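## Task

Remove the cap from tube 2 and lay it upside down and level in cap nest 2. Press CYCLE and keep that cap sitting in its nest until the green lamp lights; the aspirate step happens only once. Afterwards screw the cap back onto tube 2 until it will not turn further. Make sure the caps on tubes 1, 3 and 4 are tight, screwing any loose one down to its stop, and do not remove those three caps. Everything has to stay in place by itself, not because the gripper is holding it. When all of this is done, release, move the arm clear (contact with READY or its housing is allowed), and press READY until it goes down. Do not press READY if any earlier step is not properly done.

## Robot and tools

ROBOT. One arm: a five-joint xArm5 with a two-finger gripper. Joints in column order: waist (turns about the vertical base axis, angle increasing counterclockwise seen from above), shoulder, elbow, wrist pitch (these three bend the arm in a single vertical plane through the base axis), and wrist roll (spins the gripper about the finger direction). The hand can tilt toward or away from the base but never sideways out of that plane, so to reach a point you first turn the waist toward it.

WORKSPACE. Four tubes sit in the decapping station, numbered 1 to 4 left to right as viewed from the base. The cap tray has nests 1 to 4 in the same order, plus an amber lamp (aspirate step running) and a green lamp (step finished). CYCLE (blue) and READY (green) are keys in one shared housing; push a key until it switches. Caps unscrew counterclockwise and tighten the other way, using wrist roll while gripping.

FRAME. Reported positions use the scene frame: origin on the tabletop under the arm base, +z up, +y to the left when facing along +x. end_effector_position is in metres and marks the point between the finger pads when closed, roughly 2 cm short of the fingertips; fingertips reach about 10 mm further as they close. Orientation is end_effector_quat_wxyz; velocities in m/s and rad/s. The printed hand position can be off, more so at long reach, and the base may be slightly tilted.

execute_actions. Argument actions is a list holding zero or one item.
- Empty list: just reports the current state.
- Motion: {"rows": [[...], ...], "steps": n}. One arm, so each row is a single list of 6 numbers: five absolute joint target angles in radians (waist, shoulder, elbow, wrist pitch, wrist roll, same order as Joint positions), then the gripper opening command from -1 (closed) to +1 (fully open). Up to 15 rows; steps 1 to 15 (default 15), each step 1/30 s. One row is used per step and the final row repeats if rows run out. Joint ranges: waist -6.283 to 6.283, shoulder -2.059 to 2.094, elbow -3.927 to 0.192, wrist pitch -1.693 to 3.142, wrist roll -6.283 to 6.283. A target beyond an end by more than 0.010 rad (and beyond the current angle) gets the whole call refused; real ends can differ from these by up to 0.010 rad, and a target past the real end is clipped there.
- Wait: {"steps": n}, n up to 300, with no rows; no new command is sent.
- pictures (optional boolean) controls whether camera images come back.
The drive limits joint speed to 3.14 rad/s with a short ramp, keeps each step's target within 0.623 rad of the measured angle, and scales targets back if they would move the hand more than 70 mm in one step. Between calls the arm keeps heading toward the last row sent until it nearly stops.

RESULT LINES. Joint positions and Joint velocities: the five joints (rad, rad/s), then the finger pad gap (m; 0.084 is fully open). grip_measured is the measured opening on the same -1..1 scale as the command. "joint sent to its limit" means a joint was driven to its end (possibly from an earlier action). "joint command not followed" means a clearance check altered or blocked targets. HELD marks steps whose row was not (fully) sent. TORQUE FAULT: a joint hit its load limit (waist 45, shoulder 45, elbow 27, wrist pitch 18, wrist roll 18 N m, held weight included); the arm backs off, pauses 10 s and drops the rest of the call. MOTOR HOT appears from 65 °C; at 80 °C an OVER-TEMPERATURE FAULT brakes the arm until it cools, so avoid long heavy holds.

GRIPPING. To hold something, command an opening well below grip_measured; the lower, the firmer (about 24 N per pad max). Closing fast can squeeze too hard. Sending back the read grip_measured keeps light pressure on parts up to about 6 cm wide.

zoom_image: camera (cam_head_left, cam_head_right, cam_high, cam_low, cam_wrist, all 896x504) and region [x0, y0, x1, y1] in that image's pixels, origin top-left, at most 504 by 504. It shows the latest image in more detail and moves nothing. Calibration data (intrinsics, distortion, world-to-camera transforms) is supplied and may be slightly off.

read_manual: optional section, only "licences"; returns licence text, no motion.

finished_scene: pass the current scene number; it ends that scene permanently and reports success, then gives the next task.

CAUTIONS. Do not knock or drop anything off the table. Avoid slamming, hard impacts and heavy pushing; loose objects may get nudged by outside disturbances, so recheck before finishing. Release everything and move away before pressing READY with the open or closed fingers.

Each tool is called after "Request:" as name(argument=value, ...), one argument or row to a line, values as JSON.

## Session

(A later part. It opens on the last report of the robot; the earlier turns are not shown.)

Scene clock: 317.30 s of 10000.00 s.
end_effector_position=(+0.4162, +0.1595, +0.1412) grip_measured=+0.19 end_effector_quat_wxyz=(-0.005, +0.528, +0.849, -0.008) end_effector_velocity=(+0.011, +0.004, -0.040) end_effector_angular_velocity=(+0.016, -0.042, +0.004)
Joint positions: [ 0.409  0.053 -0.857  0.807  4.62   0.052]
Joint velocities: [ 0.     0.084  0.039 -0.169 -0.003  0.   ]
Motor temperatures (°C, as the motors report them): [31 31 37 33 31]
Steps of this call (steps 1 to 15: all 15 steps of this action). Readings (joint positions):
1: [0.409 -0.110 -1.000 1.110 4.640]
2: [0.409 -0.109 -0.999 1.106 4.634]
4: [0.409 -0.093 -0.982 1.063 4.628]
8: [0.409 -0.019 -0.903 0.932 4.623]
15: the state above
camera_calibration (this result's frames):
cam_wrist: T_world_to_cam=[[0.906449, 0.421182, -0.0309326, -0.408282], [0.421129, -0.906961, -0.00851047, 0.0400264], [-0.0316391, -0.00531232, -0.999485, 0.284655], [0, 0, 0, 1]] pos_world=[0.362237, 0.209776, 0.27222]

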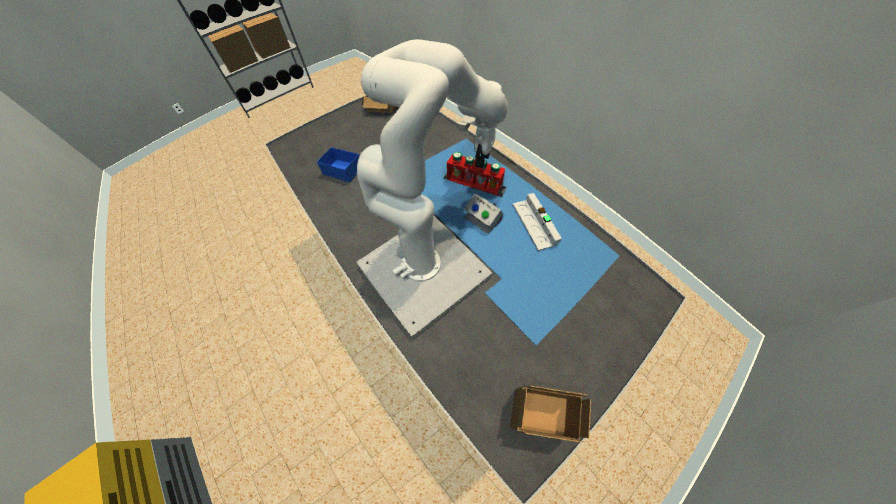

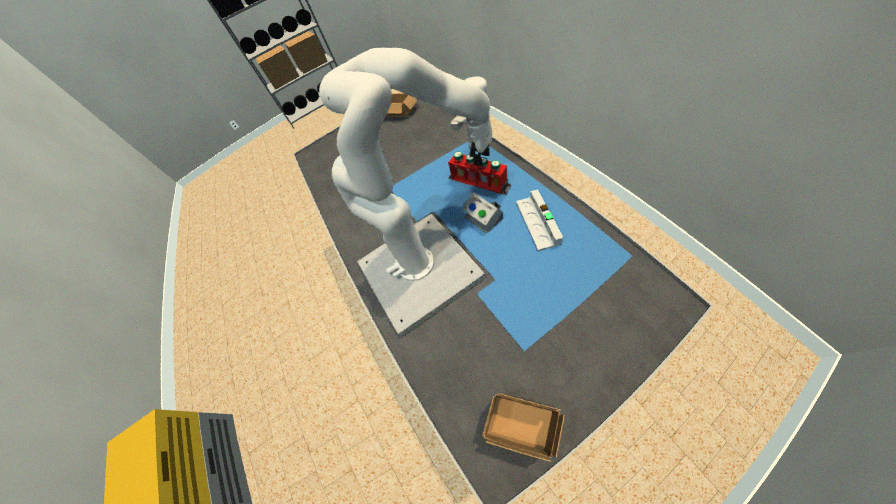

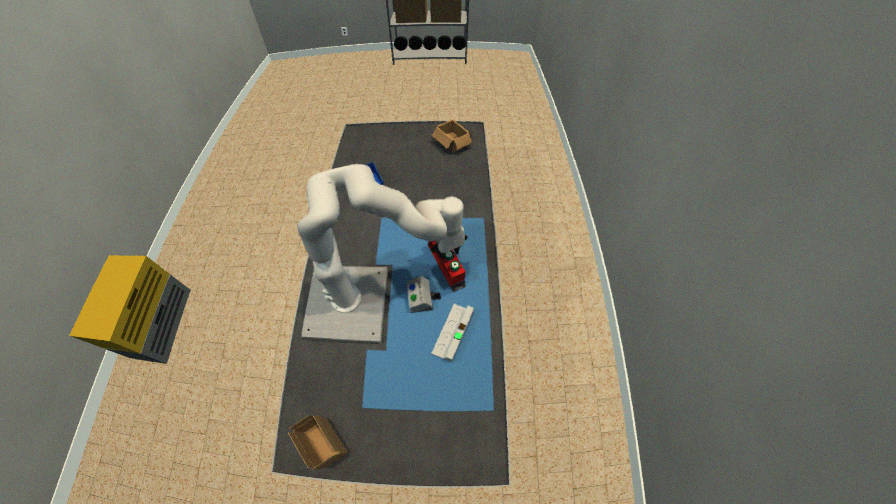

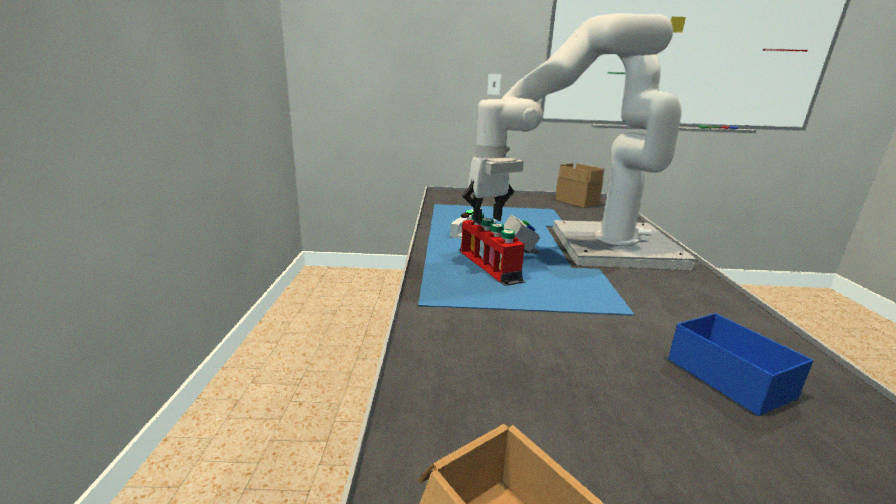

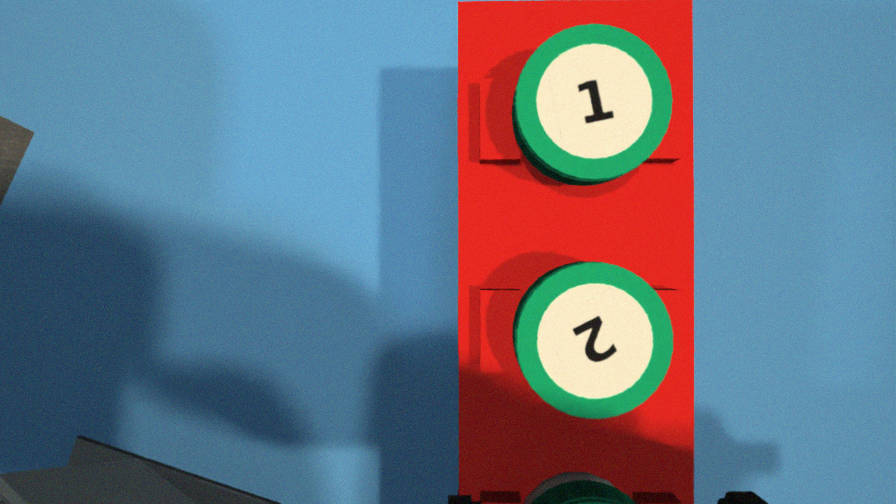

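Request:
execute_actions(
  actions=[
    {"rows":[[0.409,0.064,-0.851,0.787,4.62,0.2],[0.409,0.064,-0.851,0.787,4.62,0.2],[0.409,0.064,-0.851,0.787,4.62,0.2],[0.409,0.064,-0.851,0.787,4.62,-0.1],[0.409,0.064,-0.851,0.787,4.62,-0.1],[0.409,0.064,-0.851,0.787,4.62,-0.3],[0.409,0.064,-0.851,0.787,4.62,-0.6],[0.409,0.064,-0.851,0.787,4.62,-1],[0.409,0.064,-0.851,0.787,4.62,-1],[0.409,0.064,-0.851,0.787,4.62,-1],[0.409,0.064,-0.851,0.787,6.2,-1]],"steps":15},
  ],
  pictures=false,
)

Request:
execute_actions(
  actions=[
    {"steps":24},
  ],
  pictures=false,
)

Request:
execute_actions(
  actions=[
    {"rows":[[0.409,0.064,-0.851,0.787,6.2,0.1],[0.409,0.064,-0.851,0.787,6.2,0.1],[0.409,0.064,-0.851,0.787,6.2,0.1],[0.409,0.064,-0.851,0.787,6.2,0.1],[0.409,0.064,-0.851,0.787,6.2,0.1],[0.409,0.008,-0.875,0.867,6.2,0.1],[0.409,0.008,-0.875,0.867,6.2,0.1],[0.409,0.008,-0.875,0.867,6.2,0.1],[0.409,-0.11,-1.0,1.11,6.2,0.2]],"steps":15},
  ],
  pictures=false,
)

Request:
execute_actions(
  actions=[
    {"rows":[[0.409,-0.11,-1.0,1.11,6.2,0.2],[0.409,-0.11,-1.0,1.11,6.2,0.2],[0.409,-0.11,-1.0,1.11,6.2,0.2],[0.409,-0.11,-1.0,1.11,4.62,0.2]],"steps":15},
  ],
  pictures=false,
)

Request:
execute_actions(
  actions=[
    {"rows":[[0.33,-0.11,-1.0,1.11,4.62,0.2]],"steps":15},
  ],
)

Scene clock: 326.10 s of 10000.00 s.
end_effector_position=(+0.4157, +0.1593, +0.1349) grip_measured=-0.25 end_effector_quat_wxyz=(-0.005, +0.567, +0.824, -0.009) end_effector_velocity=(+0.003, +0.001, -0.000) end_effector_angular_velocity=(-0.026, -0.023, -1.643)
Joint positions: [ 0.409  0.064 -0.849  0.789  4.713  0.033]
Joint velocities: [-0.001  0.005 -0.003 -0.012  1.643  0.   ]
Motor temperatures (°C, as the motors report them): [31 31 37 33 31]
Steps of this call (steps 1 to 30: the robot went on to your last target; steps 31 to 249: nothing new was sent; steps 250 to 264: all 15 steps of this action). Readings (joint positions):
250: [0.409 0.060 -0.853 0.793 4.620]
251: [0.409 0.060 -0.853 0.792 4.620]
253: [0.409 0.062 -0.852 0.790 4.620]
257: [0.409 0.063 -0.848 0.791 4.620]
264: the state above

Scene clock: 326.90 s of 10000.00 s.
end_effector_position=(+0.4193, +0.1590, +0.1375) grip_measured=-0.25 end_effector_quat_wxyz=(+0.001, +0.975, +0.224, -0.005) end_effector_velocity=(-0.000, +0.000, -0.001) end_effector_angular_velocity=(-0.001, +0.000, -0.068)
Joint positions: [ 0.405  0.063 -0.854  0.785  6.194  0.033]
Joint velocities: [ 0.001  0.002  0.001 -0.003  0.07   0.   ]
Motor temperatures (°C, as the motors report them): [31 31 37 33 31]
Steps of this call (steps 1 to 24: the robot went on to your last target). Readings (joint positions):
1: [0.409 0.064 -0.849 0.789 4.778]
2: [0.409 0.064 -0.850 0.788 4.857]
4: [0.409 0.065 -0.850 0.787 5.035]
8: [0.410 0.065 -0.852 0.785 5.392]
24: the state above

Scene clock: 327.40 s of 10000.00 s.
end_effector_position=(+0.4160, +0.1616, +0.2079) grip_measured=+0.19 end_effector_quat_wxyz=(+0.002, +0.974, +0.225, -0.009) end_effector_velocity=(+0.011, -0.005, +0.365) end_effector_angular_velocity=(+0.037, -0.096, -0.020)
Joint positions: [ 0.413 -0.053 -0.943  0.999  6.2    0.052]
Joint velocities: [-0.02  -0.511 -0.514  0.923  0.     0.002]
Motor temperatures (°C, as the motors report them): [31 31 37 33 31]
Steps of this call (steps 1 to 15: all 15 steps of this action). Readings (joint positions):
1: [0.405 0.063 -0.854 0.785 6.196]
2: [0.406 0.063 -0.854 0.785 6.197]
4: [0.410 0.064 -0.850 0.788 6.199]
8: [0.411 0.055 -0.853 0.804 6.200]
15: the state above

Scene clock: 327.90 s of 10000.00 s.
end_effector_position=(+0.4130, +0.1585, +0.2473) grip_measured=+0.19 end_effector_quat_wxyz=(-0.001, +0.844, +0.537, -0.008) end_effector_velocity=(+0.002, -0.000, +0.005) end_effector_angular_velocity=(+0.044, +0.012, +2.630)
Joint positions: [ 0.409 -0.109 -0.999  1.11   5.516  0.052]
Joint velocities: [-0.001 -0.006 -0.007  0.005 -2.631 -0.   ]
Motor temperatures (°C, as the motors report them): [31 31 37 33 31]
Steps of this call (steps 1 to 15: all 15 steps of this action). Readings (joint positions):
1: [0.413 -0.069 -0.960 1.028 6.200]
2: [0.412 -0.083 -0.973 1.052 6.200]
4: [0.411 -0.100 -0.990 1.083 6.200]
8: [0.410 -0.106 -0.996 1.104 6.107]
15: the state above

Scene clock: 328.40 s of 10000.00 s.
end_effector_position=(+0.4242, +0.1263, +0.2480) grip_measured=+0.19 end_effector_quat_wxyz=(-0.004, +0.566, +0.824, -0.007) end_effector_velocity=(+0.002, -0.004, +0.000) end_effector_angular_velocity=(+0.002, +0.000, +0.147)
Joint positions: [ 0.331 -0.11  -1.     1.11   4.633  0.052]
Joint velocities: [-0.011  0.    -0.001  0.    -0.158 -0.   ]
Motor temperatures (°C, as the motors report them): [31 31 37 33 31]
Steps of this call (steps 1 to 15: all 15 steps of this action). Readings (joint positions):
1: [0.409 -0.109 -0.999 1.110 5.428]
2: [0.409 -0.109 -0.999 1.110 5.340]
4: [0.404 -0.110 -1.000 1.110 5.165]
8: [0.358 -0.110 -1.000 1.110 4.835]
15: the state above
camera_calibration (this result's frames):
cam_wrist: T_world_to_cam=[[0.940925, 0.337507, -0.0273626, -0.403186], [0.337449, -0.941319, -0.00683963, 0.0468686], [-0.0280654, -0.00279792, -0.999602, 0.389709], [0, 0, 0, 1]] pos_world=[0.37449, 0.181287, 0.378843]

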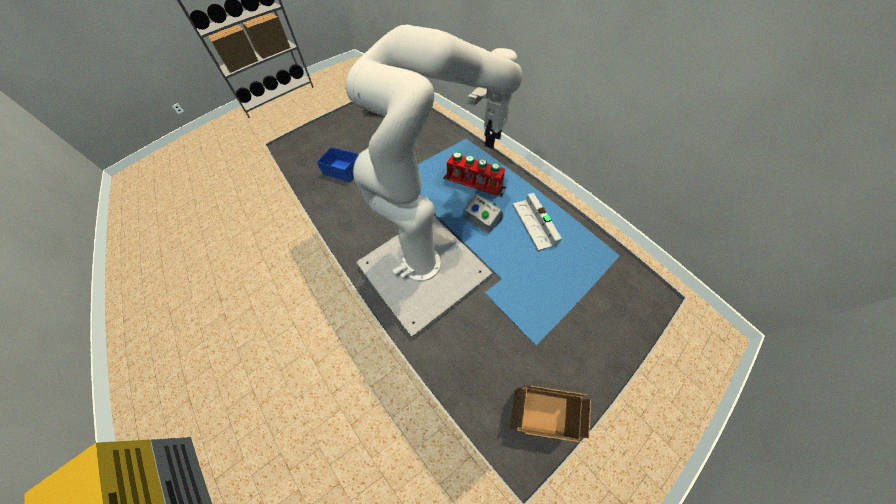

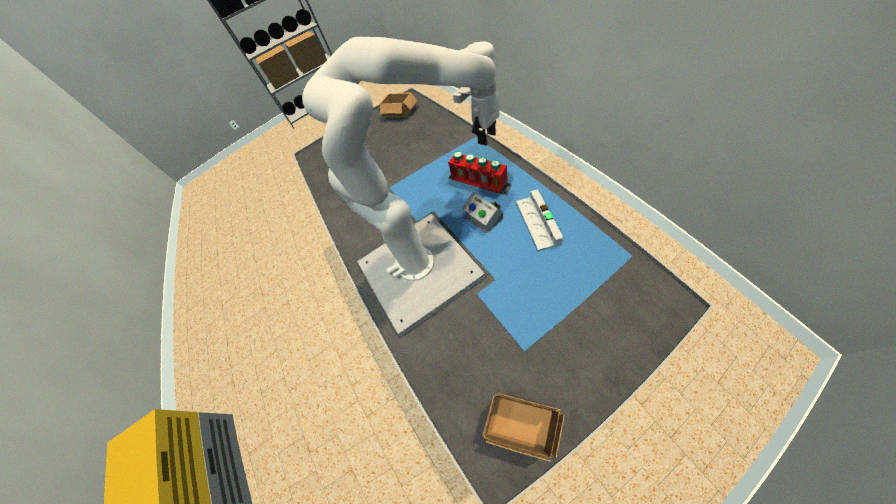

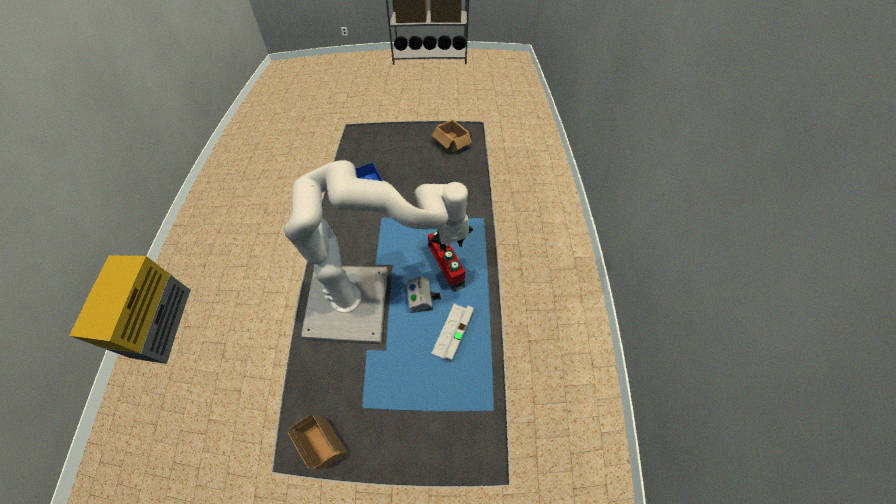

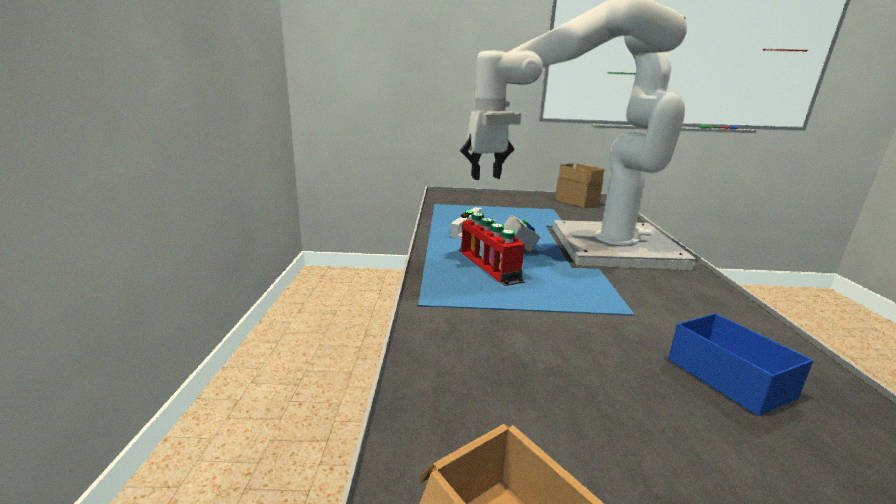

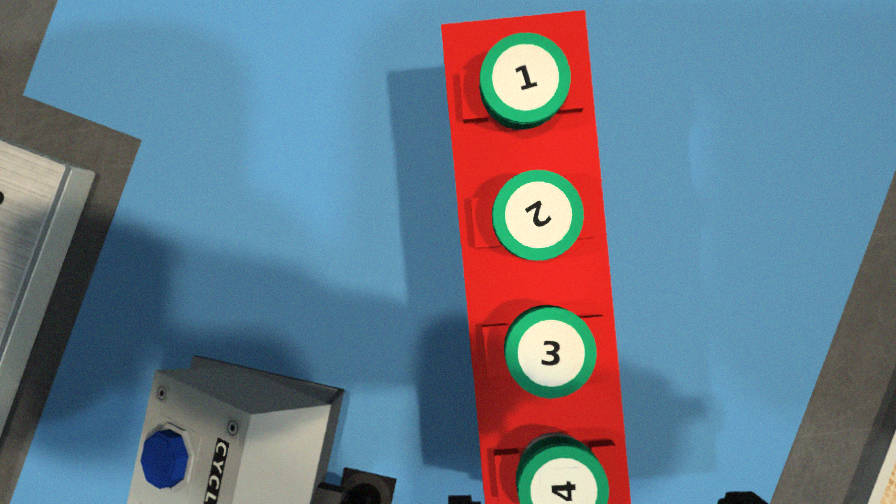

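Request:
execute_actions(
  actions=[
    {"rows":[[0.517,-0.11,-1.0,1.11,-4.69,0.2]],"steps":15},
  ],
  pictures=false,
)

Request:
execute_actions(
  actions=[
    {"steps":100},
  ],
  pictures=false,
)

Request:
execute_actions(
  actions=[
    {"rows":[[0.517,0,-0.865,0.865,-4.69,0.2],[0.517,0,-0.865,0.865,-4.69,0.2],[0.517,0,-0.865,0.865,-4.69,0.2],[0.517,0,-0.865,0.865,-4.69,0.2],[0.517,0,-0.865,0.865,-4.69,0.2],[0.517,0.058,-0.8415,0.7835,-4.69,0.2],[0.517,0.058,-0.8415,0.7835,-4.69,0.2],[0.517,0.058,-0.8415,0.7835,-4.69,0.2],[0.517,0.058,-0.8415,0.7835,-4.69,0.2],[0.517,0.058,-0.8415,0.7835,-4.69,0.2],[0.517,0.058,-0.8415,0.7835,-4.69,0.2],[0.517,0.058,-0.8415,0.7835,-4.69,-0.1],[0.517,0.058,-0.8415,0.7835,-4.69,-0.1],[0.517,0.058,-0.8415,0.7835,-4.69,-0.3],[0.517,0.058,-0.8415,0.7835,-4.69,-0.6]],"steps":15},
  ],
  pictures=false,
)

Request:
execute_actions(
  actions=[
    {"rows":[[0.517,0.058,-0.8415,0.7835,-4.69,-1],[0.517,0.058,-0.8415,0.7835,-4.69,-1],[0.517,0.058,-0.8415,0.7835,-4.69,-1],[0.517,0.062,-0.84,0.778,1.59,-1]],"steps":15},
  ],
  pictures=false,
)

Request:
execute_actions(
  actions=[
    {"steps":35},
  ],
  pictures=false,
)

Request:
execute_actions(
  actions=[
    {"steps":32},
  ],
)

Scene clock: 336.57 s of 10000.00 s.
end_effector_position=(+0.3955, +0.1986, +0.2480) grip_measured=+0.19 end_effector_quat_wxyz=(-0.007, +0.036, +0.999, -0.004) end_effector_velocity=(-0.018, +0.035, -0.000) end_effector_angular_velocity=(+0.038, +0.020, +2.700)
Joint positions: [ 0.509 -0.11  -1.     1.11   3.679  0.052]
Joint velocities: [ 0.089  0.001 -0.     0.001 -2.612  0.   ]
Motor temperatures (°C, as the motors report them): [31 31 37 33 31]
Steps of this call (steps 1 to 30: the robot went on to your last target; steps 31 to 230: nothing new was sent; steps 231 to 245: all 15 steps of this action). Readings (joint positions):
231: [0.330 -0.110 -1.000 1.110 4.620]
232: [0.331 -0.110 -1.000 1.110 4.616]
234: [0.342 -0.110 -1.000 1.110 4.573]
238: [0.422 -0.110 -1.000 1.110 4.297]
245: the state above

Scene clock: 339.90 s of 10000.00 s.
end_effector_position=(+0.3939, +0.2018, +0.2480) grip_measured=+0.19 end_effector_quat_wxyz=(+0.007, +0.843, -0.537, -0.004) end_effector_velocity=(+0.000, -0.000, +0.000) end_effector_angular_velocity=(+0.003, +0.001, +0.180)
Joint positions: [ 0.517 -0.11  -1.     1.11  -4.675  0.052]
Joint velocities: [-0.   -0.    0.   -0.   -0.18 -0.  ]
Motor temperatures (°C, as the motors report them): [31 31 37 33 31]
Steps of this call (steps 1 to 100: the robot went on to your last target). Readings (joint positions):
1: [0.511 -0.110 -1.000 1.110 3.591]
2: [0.513 -0.110 -1.000 1.110 3.504]
4: [0.515 -0.110 -1.000 1.110 3.329]
8: [0.516 -0.110 -1.000 1.110 2.978]
100: the state above

Scene clock: 340.40 s of 10000.00 s.
end_effector_position=(+0.3950, +0.2024, +0.1379) grip_measured=-0.20 end_effector_quat_wxyz=(+0.008, +0.847, -0.531, -0.005) end_effector_velocity=(+0.016, +0.009, -0.017) end_effector_angular_velocity=(+0.032, -0.062, +0.002)
Joint positions: [ 0.517  0.053 -0.845  0.795 -4.69   0.035]
Joint velocities: [ 0.001  0.046  0.019 -0.134 -0.001 -0.189]
Motor temperatures (°C, as the motors report them): [31 31 37 33 31]
Steps of this call (steps 1 to 15: all 15 steps of this action). Readings (joint positions):
1: [0.517 -0.110 -1.000 1.110 -4.680]
2: [0.517 -0.109 -0.999 1.106 -4.683]
4: [0.517 -0.094 -0.980 1.063 -4.686]
8: [0.517 -0.021 -0.897 0.924 -4.688]
15: the state above

Scene clock: 340.90 s of 10000.00 s.
end_effector_position=(+0.3938, +0.2025, +0.1318) grip_measured=-0.24 end_effector_quat_wxyz=(-0.010, -0.621, +0.784, +0.002) end_effector_velocity=(-0.001, +0.003, -0.006) end_effector_angular_velocity=(-0.049, -0.022, -2.627)
Joint positions: [ 0.518  0.063 -0.838  0.779 -4.006  0.033]
Joint velocities: [ 0.007  0.015  0.002 -0.015  2.635 -0.003]
Motor temperatures (°C, as the motors report them): [31 31 37 33 31]
Steps of this call (steps 1 to 15: all 15 steps of this action). Readings (joint positions):
1: [0.517 0.054 -0.843 0.793 -4.690]
2: [0.517 0.054 -0.843 0.792 -4.690]
4: [0.517 0.054 -0.842 0.790 -4.690]
8: [0.517 0.056 -0.841 0.786 -4.597]
15: the state above

Scene clock: 342.07 s of 10000.00 s.
end_effector_position=(+0.3938, +0.2025, +0.1320) grip_measured=-0.25 end_effector_quat_wxyz=(-0.003, +0.760, +0.650, -0.010) end_effector_velocity=(-0.002, +0.002, +0.000) end_effector_angular_velocity=(-0.048, -0.022, -2.608)
Joint positions: [ 0.518  0.063 -0.838  0.779 -0.941  0.033]
Joint velocities: [ 0.005 -0.001  0.001  0.001  2.614  0.001]
Motor temperatures (°C, as the motors report them): [31 31 37 33 31]
Steps of this call (steps 1 to 35: the robot went on to your last target). Readings (joint positions):
1: [0.519 0.064 -0.838 0.779 -3.918]
2: [0.519 0.064 -0.838 0.778 -3.831]
4: [0.519 0.064 -0.838 0.778 -3.656]
8: [0.520 0.063 -0.840 0.777 -3.305]
35: the state above

Scene clock: 343.13 s of 10000.00 s.
end_effector_position=(+0.3943, +0.2023, +0.1323) grip_measured=-0.25 end_effector_quat_wxyz=(+0.008, +0.855, -0.518, -0.005) end_effector_velocity=(+0.000, +0.001, -0.000) end_effector_angular_velocity=(-0.005, -0.003, -0.315)
Joint positions: [ 0.517  0.063 -0.838  0.779  1.564  0.033]
Joint velocities: [ 0.001  0.002 -0.001 -0.001  0.316  0.001]
Motor temperatures (°C, as the motors report them): [31 31 37 33 31]
Steps of this call (steps 1 to 32: the robot went on to your last target). Readings (joint positions):
1: [0.518 0.063 -0.838 0.780 -0.853]
2: [0.519 0.063 -0.838 0.780 -0.766]
4: [0.519 0.063 -0.838 0.779 -0.590]
8: [0.520 0.063 -0.839 0.778 -0.240]
32: the state above
camera_calibration (this result's frames):
cam_wrist: T_world_to_cam=[[-0.896935, -0.442101, 0.00741368, 0.473904], [-0.442153, 0.8969, -0.00844468, 0.0635057], [-0.00291593, -0.0108523, -0.999937, 0.265146], [0, 0, 0, 1]] pos_world=[0.453914, 0.155433, 0.262153]

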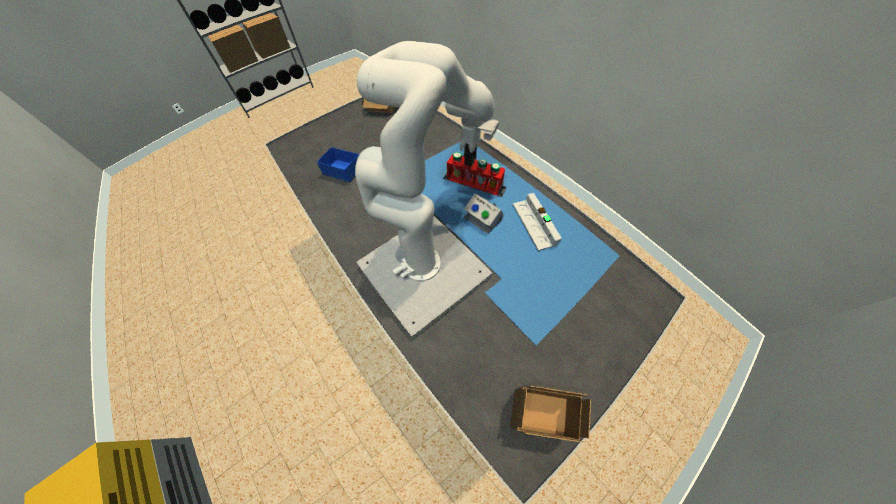

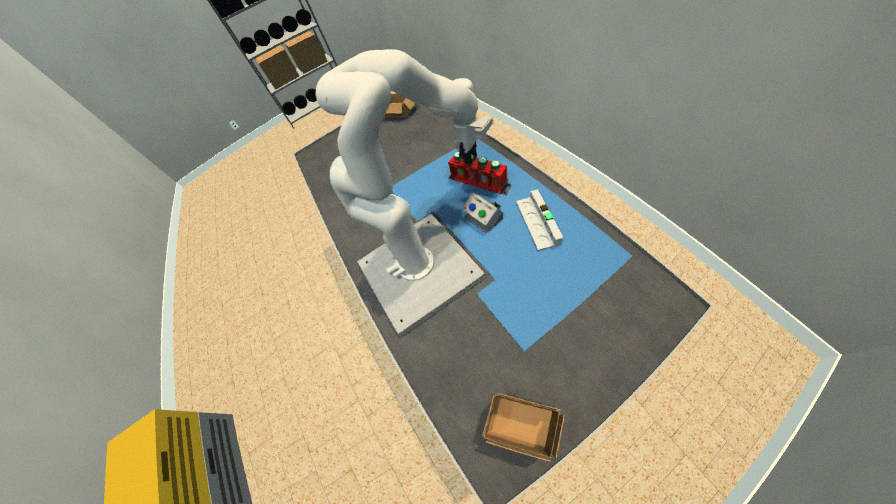

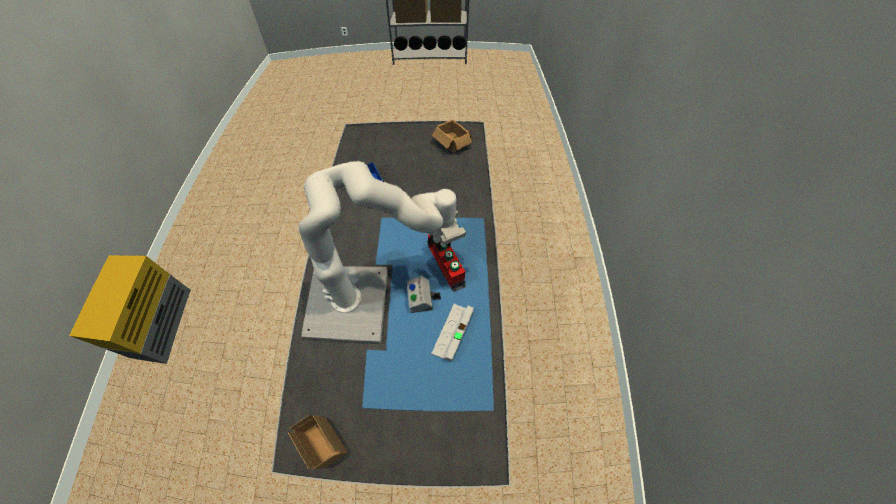

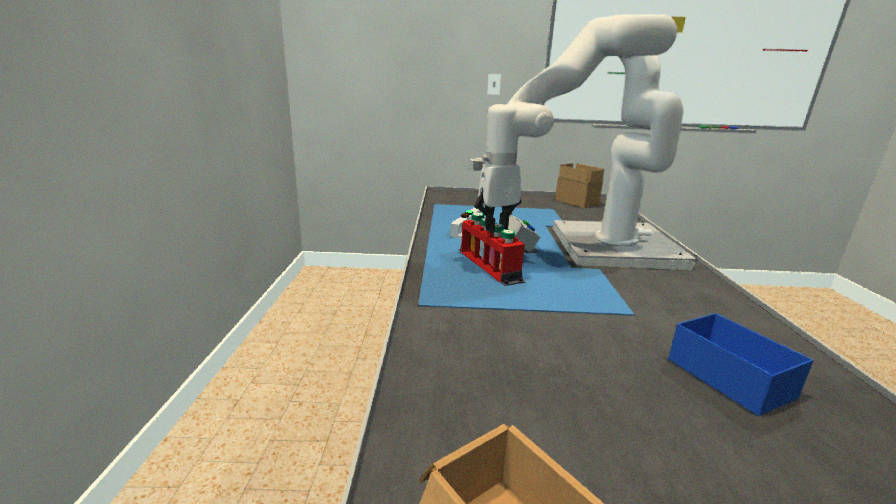

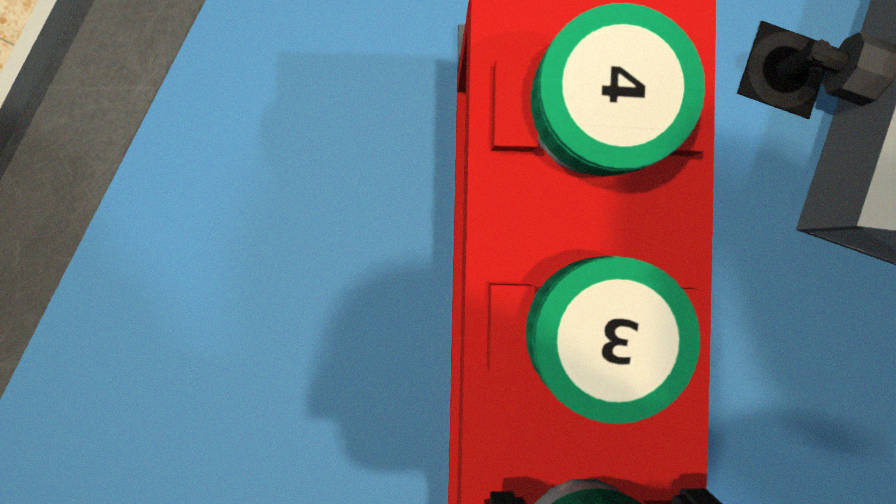

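Request:
execute_actions(
  actions=[
    {"rows":[[0.517,0.062,-0.84,0.778,3.6,-1]],"steps":15},
  ],
  pictures=false,
)

Request:
execute_actions(
  actions=[
    {"steps":16},
  ],
  pictures=false,
)

Request:
execute_actions(
  actions=[
    {"rows":[[0.517,0.062,-0.84,0.778,3.6,0.1],[0.517,0.062,-0.84,0.778,3.6,0.1],[0.517,0.062,-0.84,0.778,3.6,0.1],[0.517,0.062,-0.84,0.778,3.6,0.1],[0.517,0.062,-0.84,0.778,3.6,0.1],[0.517,0,-0.865,0.865,3.6,0.1],[0.517,0,-0.865,0.865,3.6,0.1],[0.517,0,-0.865,0.865,3.6,0.1],[0.517,-0.11,-1.0,1.11,3.6,0.2]],"steps":15},
  ],
  pictures=false,
)

Request:
execute_actions(
  actions=[
    {"rows":[[0.517,-0.11,-1.0,1.11,3.6,0.2],[0.517,-0.11,-1.0,1.11,3.6,0.2],[0.517,-0.11,-1.0,1.11,3.6,0.2],[0.4,-0.11,-1.0,1.11,4.62,0.2]],"steps":15},
  ],
  pictures=false,
)

Request:
execute_actions(
  actions=[
    {"steps":10},
  ],
)

Scene clock: 349.20 s of 10000.00 s.
end_effector_position=(+0.3947, +0.2039, +0.1338) grip_measured=-0.25 end_effector_quat_wxyz=(-0.008, -0.515, +0.857, +0.001) end_effector_velocity=(+0.002, +0.004, +0.001) end_effector_angular_velocity=(-0.033, -0.030, -2.605)
Joint positions: [ 0.52   0.061 -0.841  0.78   2.537  0.033]
Joint velocities: [ 0.006  0.003 -0.003 -0.012  2.612  0.003]
Motor temperatures (°C, as the motors report them): [31 31 39 33 31]
Steps of this call (steps 1 to 30: the robot went on to your last target; steps 31 to 167: nothing new was sent; steps 168 to 182: all 15 steps of this action). Readings (joint positions):
168: [0.517 0.062 -0.840 0.778 1.590]
169: [0.517 0.062 -0.840 0.778 1.594]
171: [0.517 0.061 -0.840 0.779 1.637]
175: [0.517 0.060 -0.840 0.781 1.914]
182: the state above

Scene clock: 349.73 s of 10000.00 s.
end_effector_position=(+0.3985, +0.2033, +0.1359) grip_measured=-0.26 end_effector_quat_wxyz=(-0.003, -0.016, +1.000, -0.001) end_effector_velocity=(-0.004, -0.002, -0.002) end_effector_angular_velocity=(-0.007, +0.010, -0.229)
Joint positions: [ 0.515  0.06  -0.845  0.775  3.581  0.033]
Joint velocities: [ 0.001 -0.002  0.007  0.008  0.23   0.001]
Motor temperatures (°C, as the motors report them): [31 31 39 33 31]
Steps of this call (steps 1 to 16: the robot went on to your last target). Readings (joint positions):
1: [0.520 0.061 -0.841 0.780 2.624]
2: [0.520 0.062 -0.842 0.779 2.712]
4: [0.521 0.062 -0.842 0.778 2.887]
8: [0.519 0.061 -0.845 0.774 3.236]
16: the state above

Scene clock: 350.23 s of 10000.00 s.
end_effector_position=(+0.3978, +0.2032, +0.2084) grip_measured=+0.19 end_effector_quat_wxyz=(-0.006, -0.007, +1.000, -0.003) end_effector_velocity=(+0.005, +0.005, +0.362) end_effector_angular_velocity=(+0.031, -0.061, +0.005)
Joint positions: [ 0.516 -0.055 -0.941  0.994  3.6    0.052]
Joint velocities: [ 0.006 -0.49  -0.537  0.958  0.001  0.002]
Motor temperatures (°C, as the motors report them): [31 31 39 33 31]
Steps of this call (steps 1 to 15: all 15 steps of this action). Readings (joint positions):
1: [0.515 0.060 -0.844 0.775 3.587]
2: [0.515 0.060 -0.844 0.776 3.591]
4: [0.514 0.061 -0.842 0.777 3.596]
8: [0.517 0.054 -0.842 0.794 3.599]
15: the state above

Scene clock: 350.73 s of 10000.00 s.
end_effector_position=(+0.4123, +0.1605, +0.2473) grip_measured=+0.19 end_effector_quat_wxyz=(-0.006, +0.375, +0.927, -0.006) end_effector_velocity=(+0.030, -0.072, +0.007) end_effector_angular_velocity=(-0.037, -0.030, -2.679)
Joint positions: [ 0.414 -0.109 -0.999  1.109  4.282  0.052]
Joint velocities: [-0.177 -0.008 -0.009  0.006  2.503 -0.   ]
Motor temperatures (°C, as the motors report them): [31 31 39 33 31]
Steps of this call (steps 1 to 15: all 15 steps of this action). Readings (joint positions):
1: [0.516 -0.071 -0.958 1.025 3.600]
2: [0.516 -0.084 -0.972 1.050 3.600]
4: [0.516 -0.100 -0.989 1.082 3.600]
8: [0.499 -0.107 -0.996 1.104 3.693]
15: the state above

Scene clock: 351.07 s of 10000.00 s.
end_effector_position=(+0.4145, +0.1551, +0.2479) grip_measured=+0.19 end_effector_quat_wxyz=(-0.004, +0.528, +0.849, -0.007) end_effector_velocity=(+0.000, -0.001, +0.000) end_effector_angular_velocity=(-0.001, -0.001, -0.092)
Joint positions: [ 0.401 -0.11  -1.     1.11   4.612  0.052]
Joint velocities: [-0.003 -0.     0.     0.     0.088 -0.   ]
Motor temperatures (°C, as the motors report them): [31 31 39 33 31]
Steps of this call (steps 1 to 10: the robot went on to your last target). Readings (joint positions):
1: [0.409 -0.109 -0.999 1.110 4.362]
2: [0.406 -0.109 -0.999 1.110 4.432]
4: [0.403 -0.110 -1.000 1.110 4.533]
8: [0.401 -0.110 -1.000 1.110 4.603]
10: the state above
camera_calibration (this result's frames):
cam_wrist: T_world_to_cam=[[0.906722, 0.420827, -0.0275577, -0.402525], [0.420766, -0.907132, -0.00827143, 0.0377678], [-0.0284793, -0.00409545, -0.999586, 0.389777], [0, 0, 0, 1]] pos_world=[0.360187, 0.20525, 0.378835]

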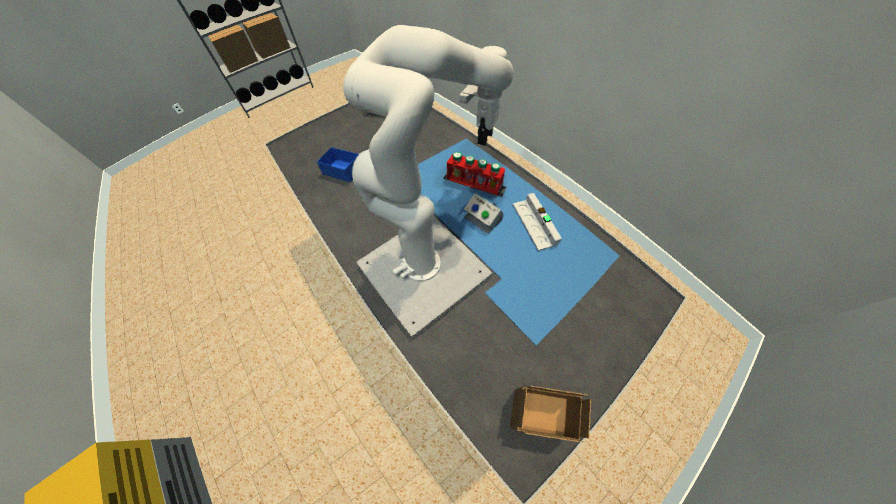

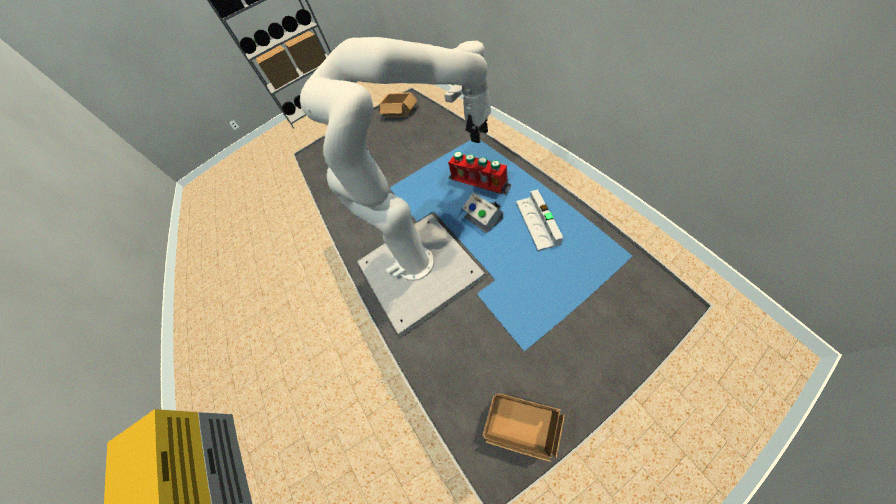

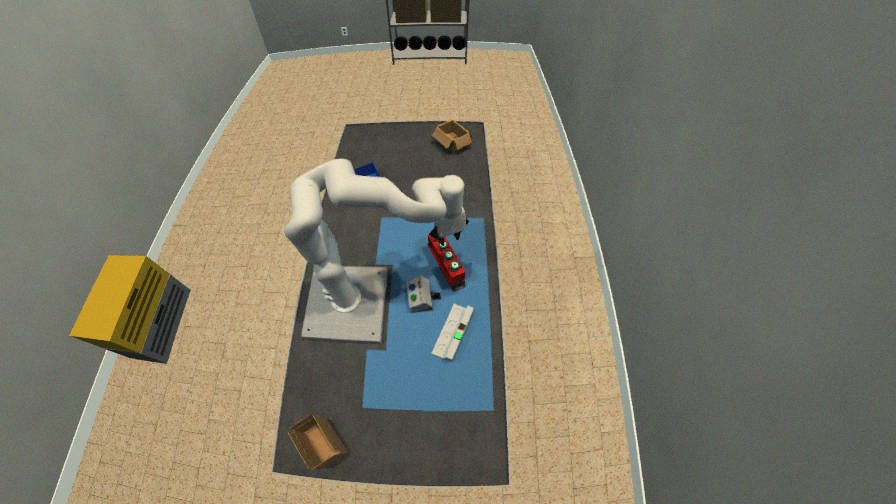

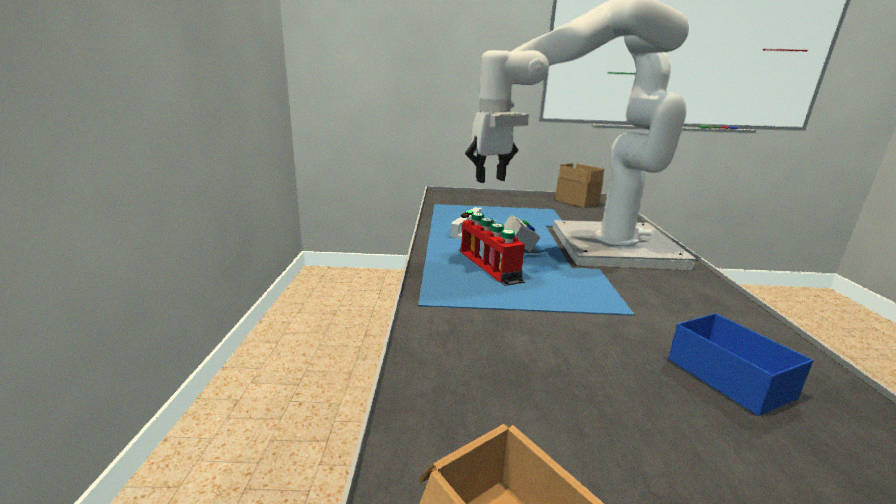

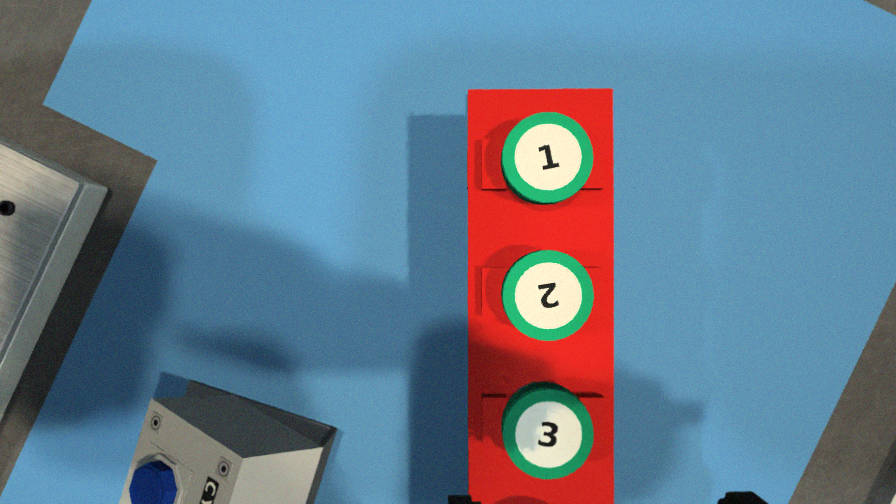

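Request:
execute_actions(
  actions=[
    {"rows":[[0.296,-0.11,-1.0,1.11,4.51,0.2],[0.296,-0.11,-1.0,1.11,4.51,0.2],[0.296,-0.11,-1.0,1.11,4.51,0.2],[0.296,-0.11,-1.0,1.11,4.51,0.2],[0.296,-0.11,-1.0,1.11,4.51,0.2],[0.296,-0.11,-1.0,1.11,4.51,0.2],[0.296,0.032,-0.905,0.873,4.51,0.2]],"steps":15},
  ],
  pictures=false,
)

Request:
execute_actions(
  actions=[
    {"steps":10},
  ],
)

Scene clock: 356.60 s of 10000.00 s.
end_effector_position=(+0.4345, +0.1137, +0.1742) grip_measured=+0.19 end_effector_quat_wxyz=(-0.008, +0.529, +0.848, -0.011) end_effector_velocity=(-0.003, -0.013, -0.194) end_effector_angular_velocity=(-0.012, +0.048, -0.000)
Joint positions: [ 0.298  0.012 -0.916  0.916  4.512  0.052]
Joint velocities: [-0.024  0.321  0.222 -0.494 -0.024  0.   ]
Motor temperatures (°C, as the motors report them): [31 31 38 33 31]
Steps of this call (steps 1 to 30: the robot went on to your last target; steps 31 to 151: nothing new was sent; steps 152 to 166: all 15 steps of this action). Readings (joint positions):
152: [0.400 -0.110 -1.000 1.110 4.620]
153: [0.398 -0.110 -1.000 1.110 4.616]
155: [0.369 -0.110 -1.000 1.110 4.583]
159: [0.308 -0.109 -0.999 1.106 4.527]
166: the state above

Scene clock: 356.93 s of 10000.00 s.
end_effector_position=(+0.4388, +0.1138, +0.1651) grip_measured=+0.19 end_effector_quat_wxyz=(-0.004, +0.529, +0.848, -0.006) end_effector_velocity=(-0.002, -0.002, -0.006) end_effector_angular_velocity=(-0.002, +0.008, -0.001)
Joint positions: [ 0.296  0.031 -0.906  0.874  4.51   0.052]
Joint velocities: [-0.002  0.009  0.008 -0.008 -0.002 -0.   ]
Motor temperatures (°C, as the motors report them): [31 31 38 33 31]
Steps of this call (steps 1 to 10: the robot went on to your last target). Readings (joint positions):
1: [0.298 0.020 -0.911 0.902 4.512]
2: [0.297 0.025 -0.908 0.893 4.511]
4: [0.297 0.028 -0.908 0.882 4.510]
8: [0.296 0.030 -0.907 0.875 4.510]
10: the state above
camera_calibration (this result's frames):
cam_wrist: T_world_to_cam=[[0.907675, 0.418881, -0.0257685, -0.409956], [0.418821, -0.908034, -0.00793057, -0.00969544], [-0.0267206, -0.003594, -0.999636, 0.306651], [0, 0, 0, 1]] pos_world=[0.384362, 0.164021, 0.295898]

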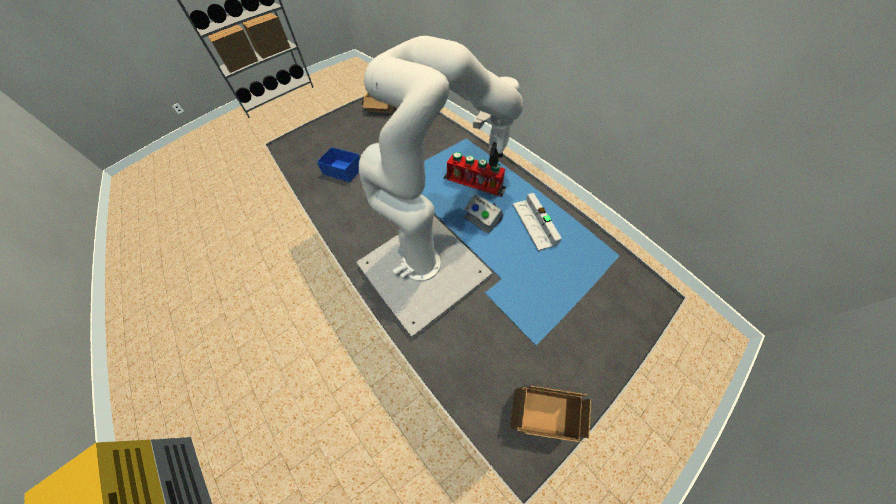

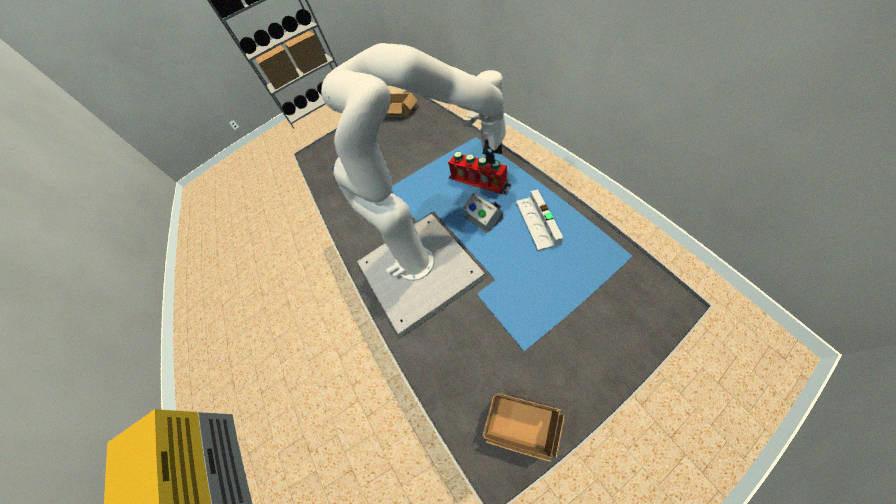

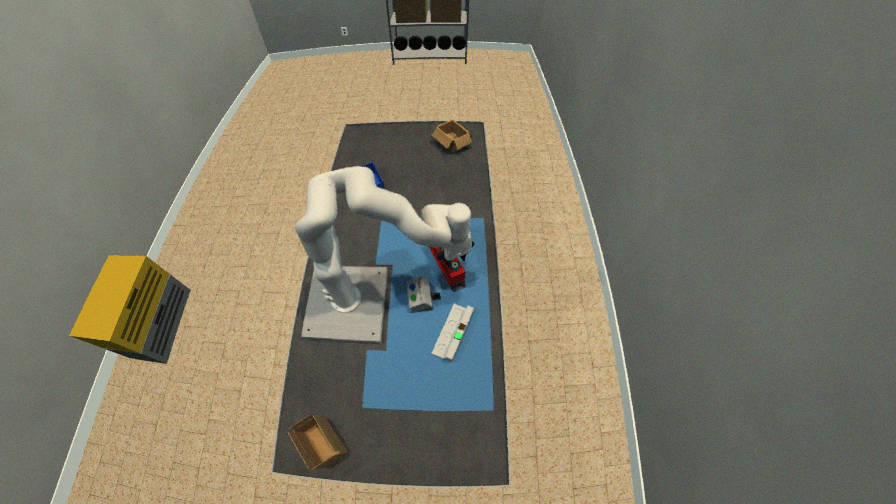

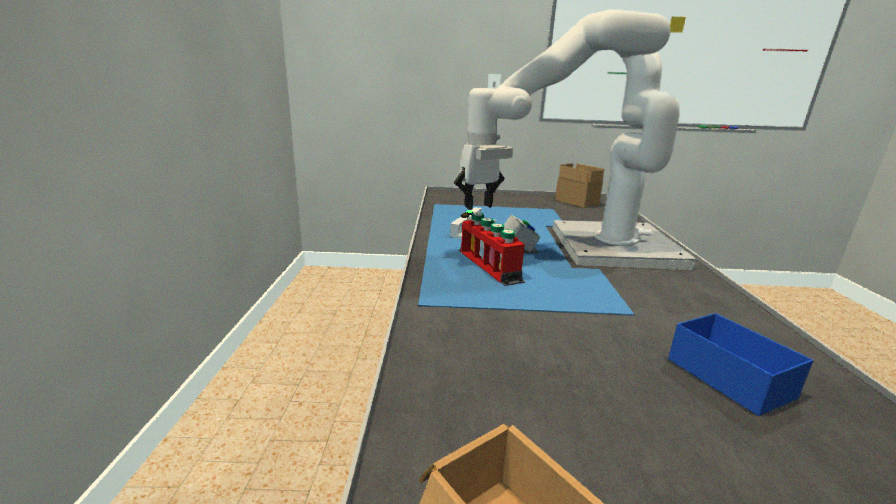

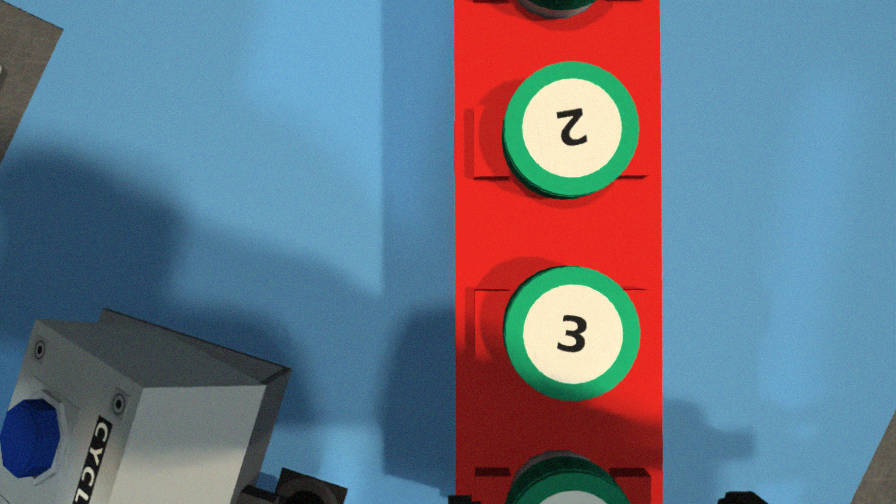

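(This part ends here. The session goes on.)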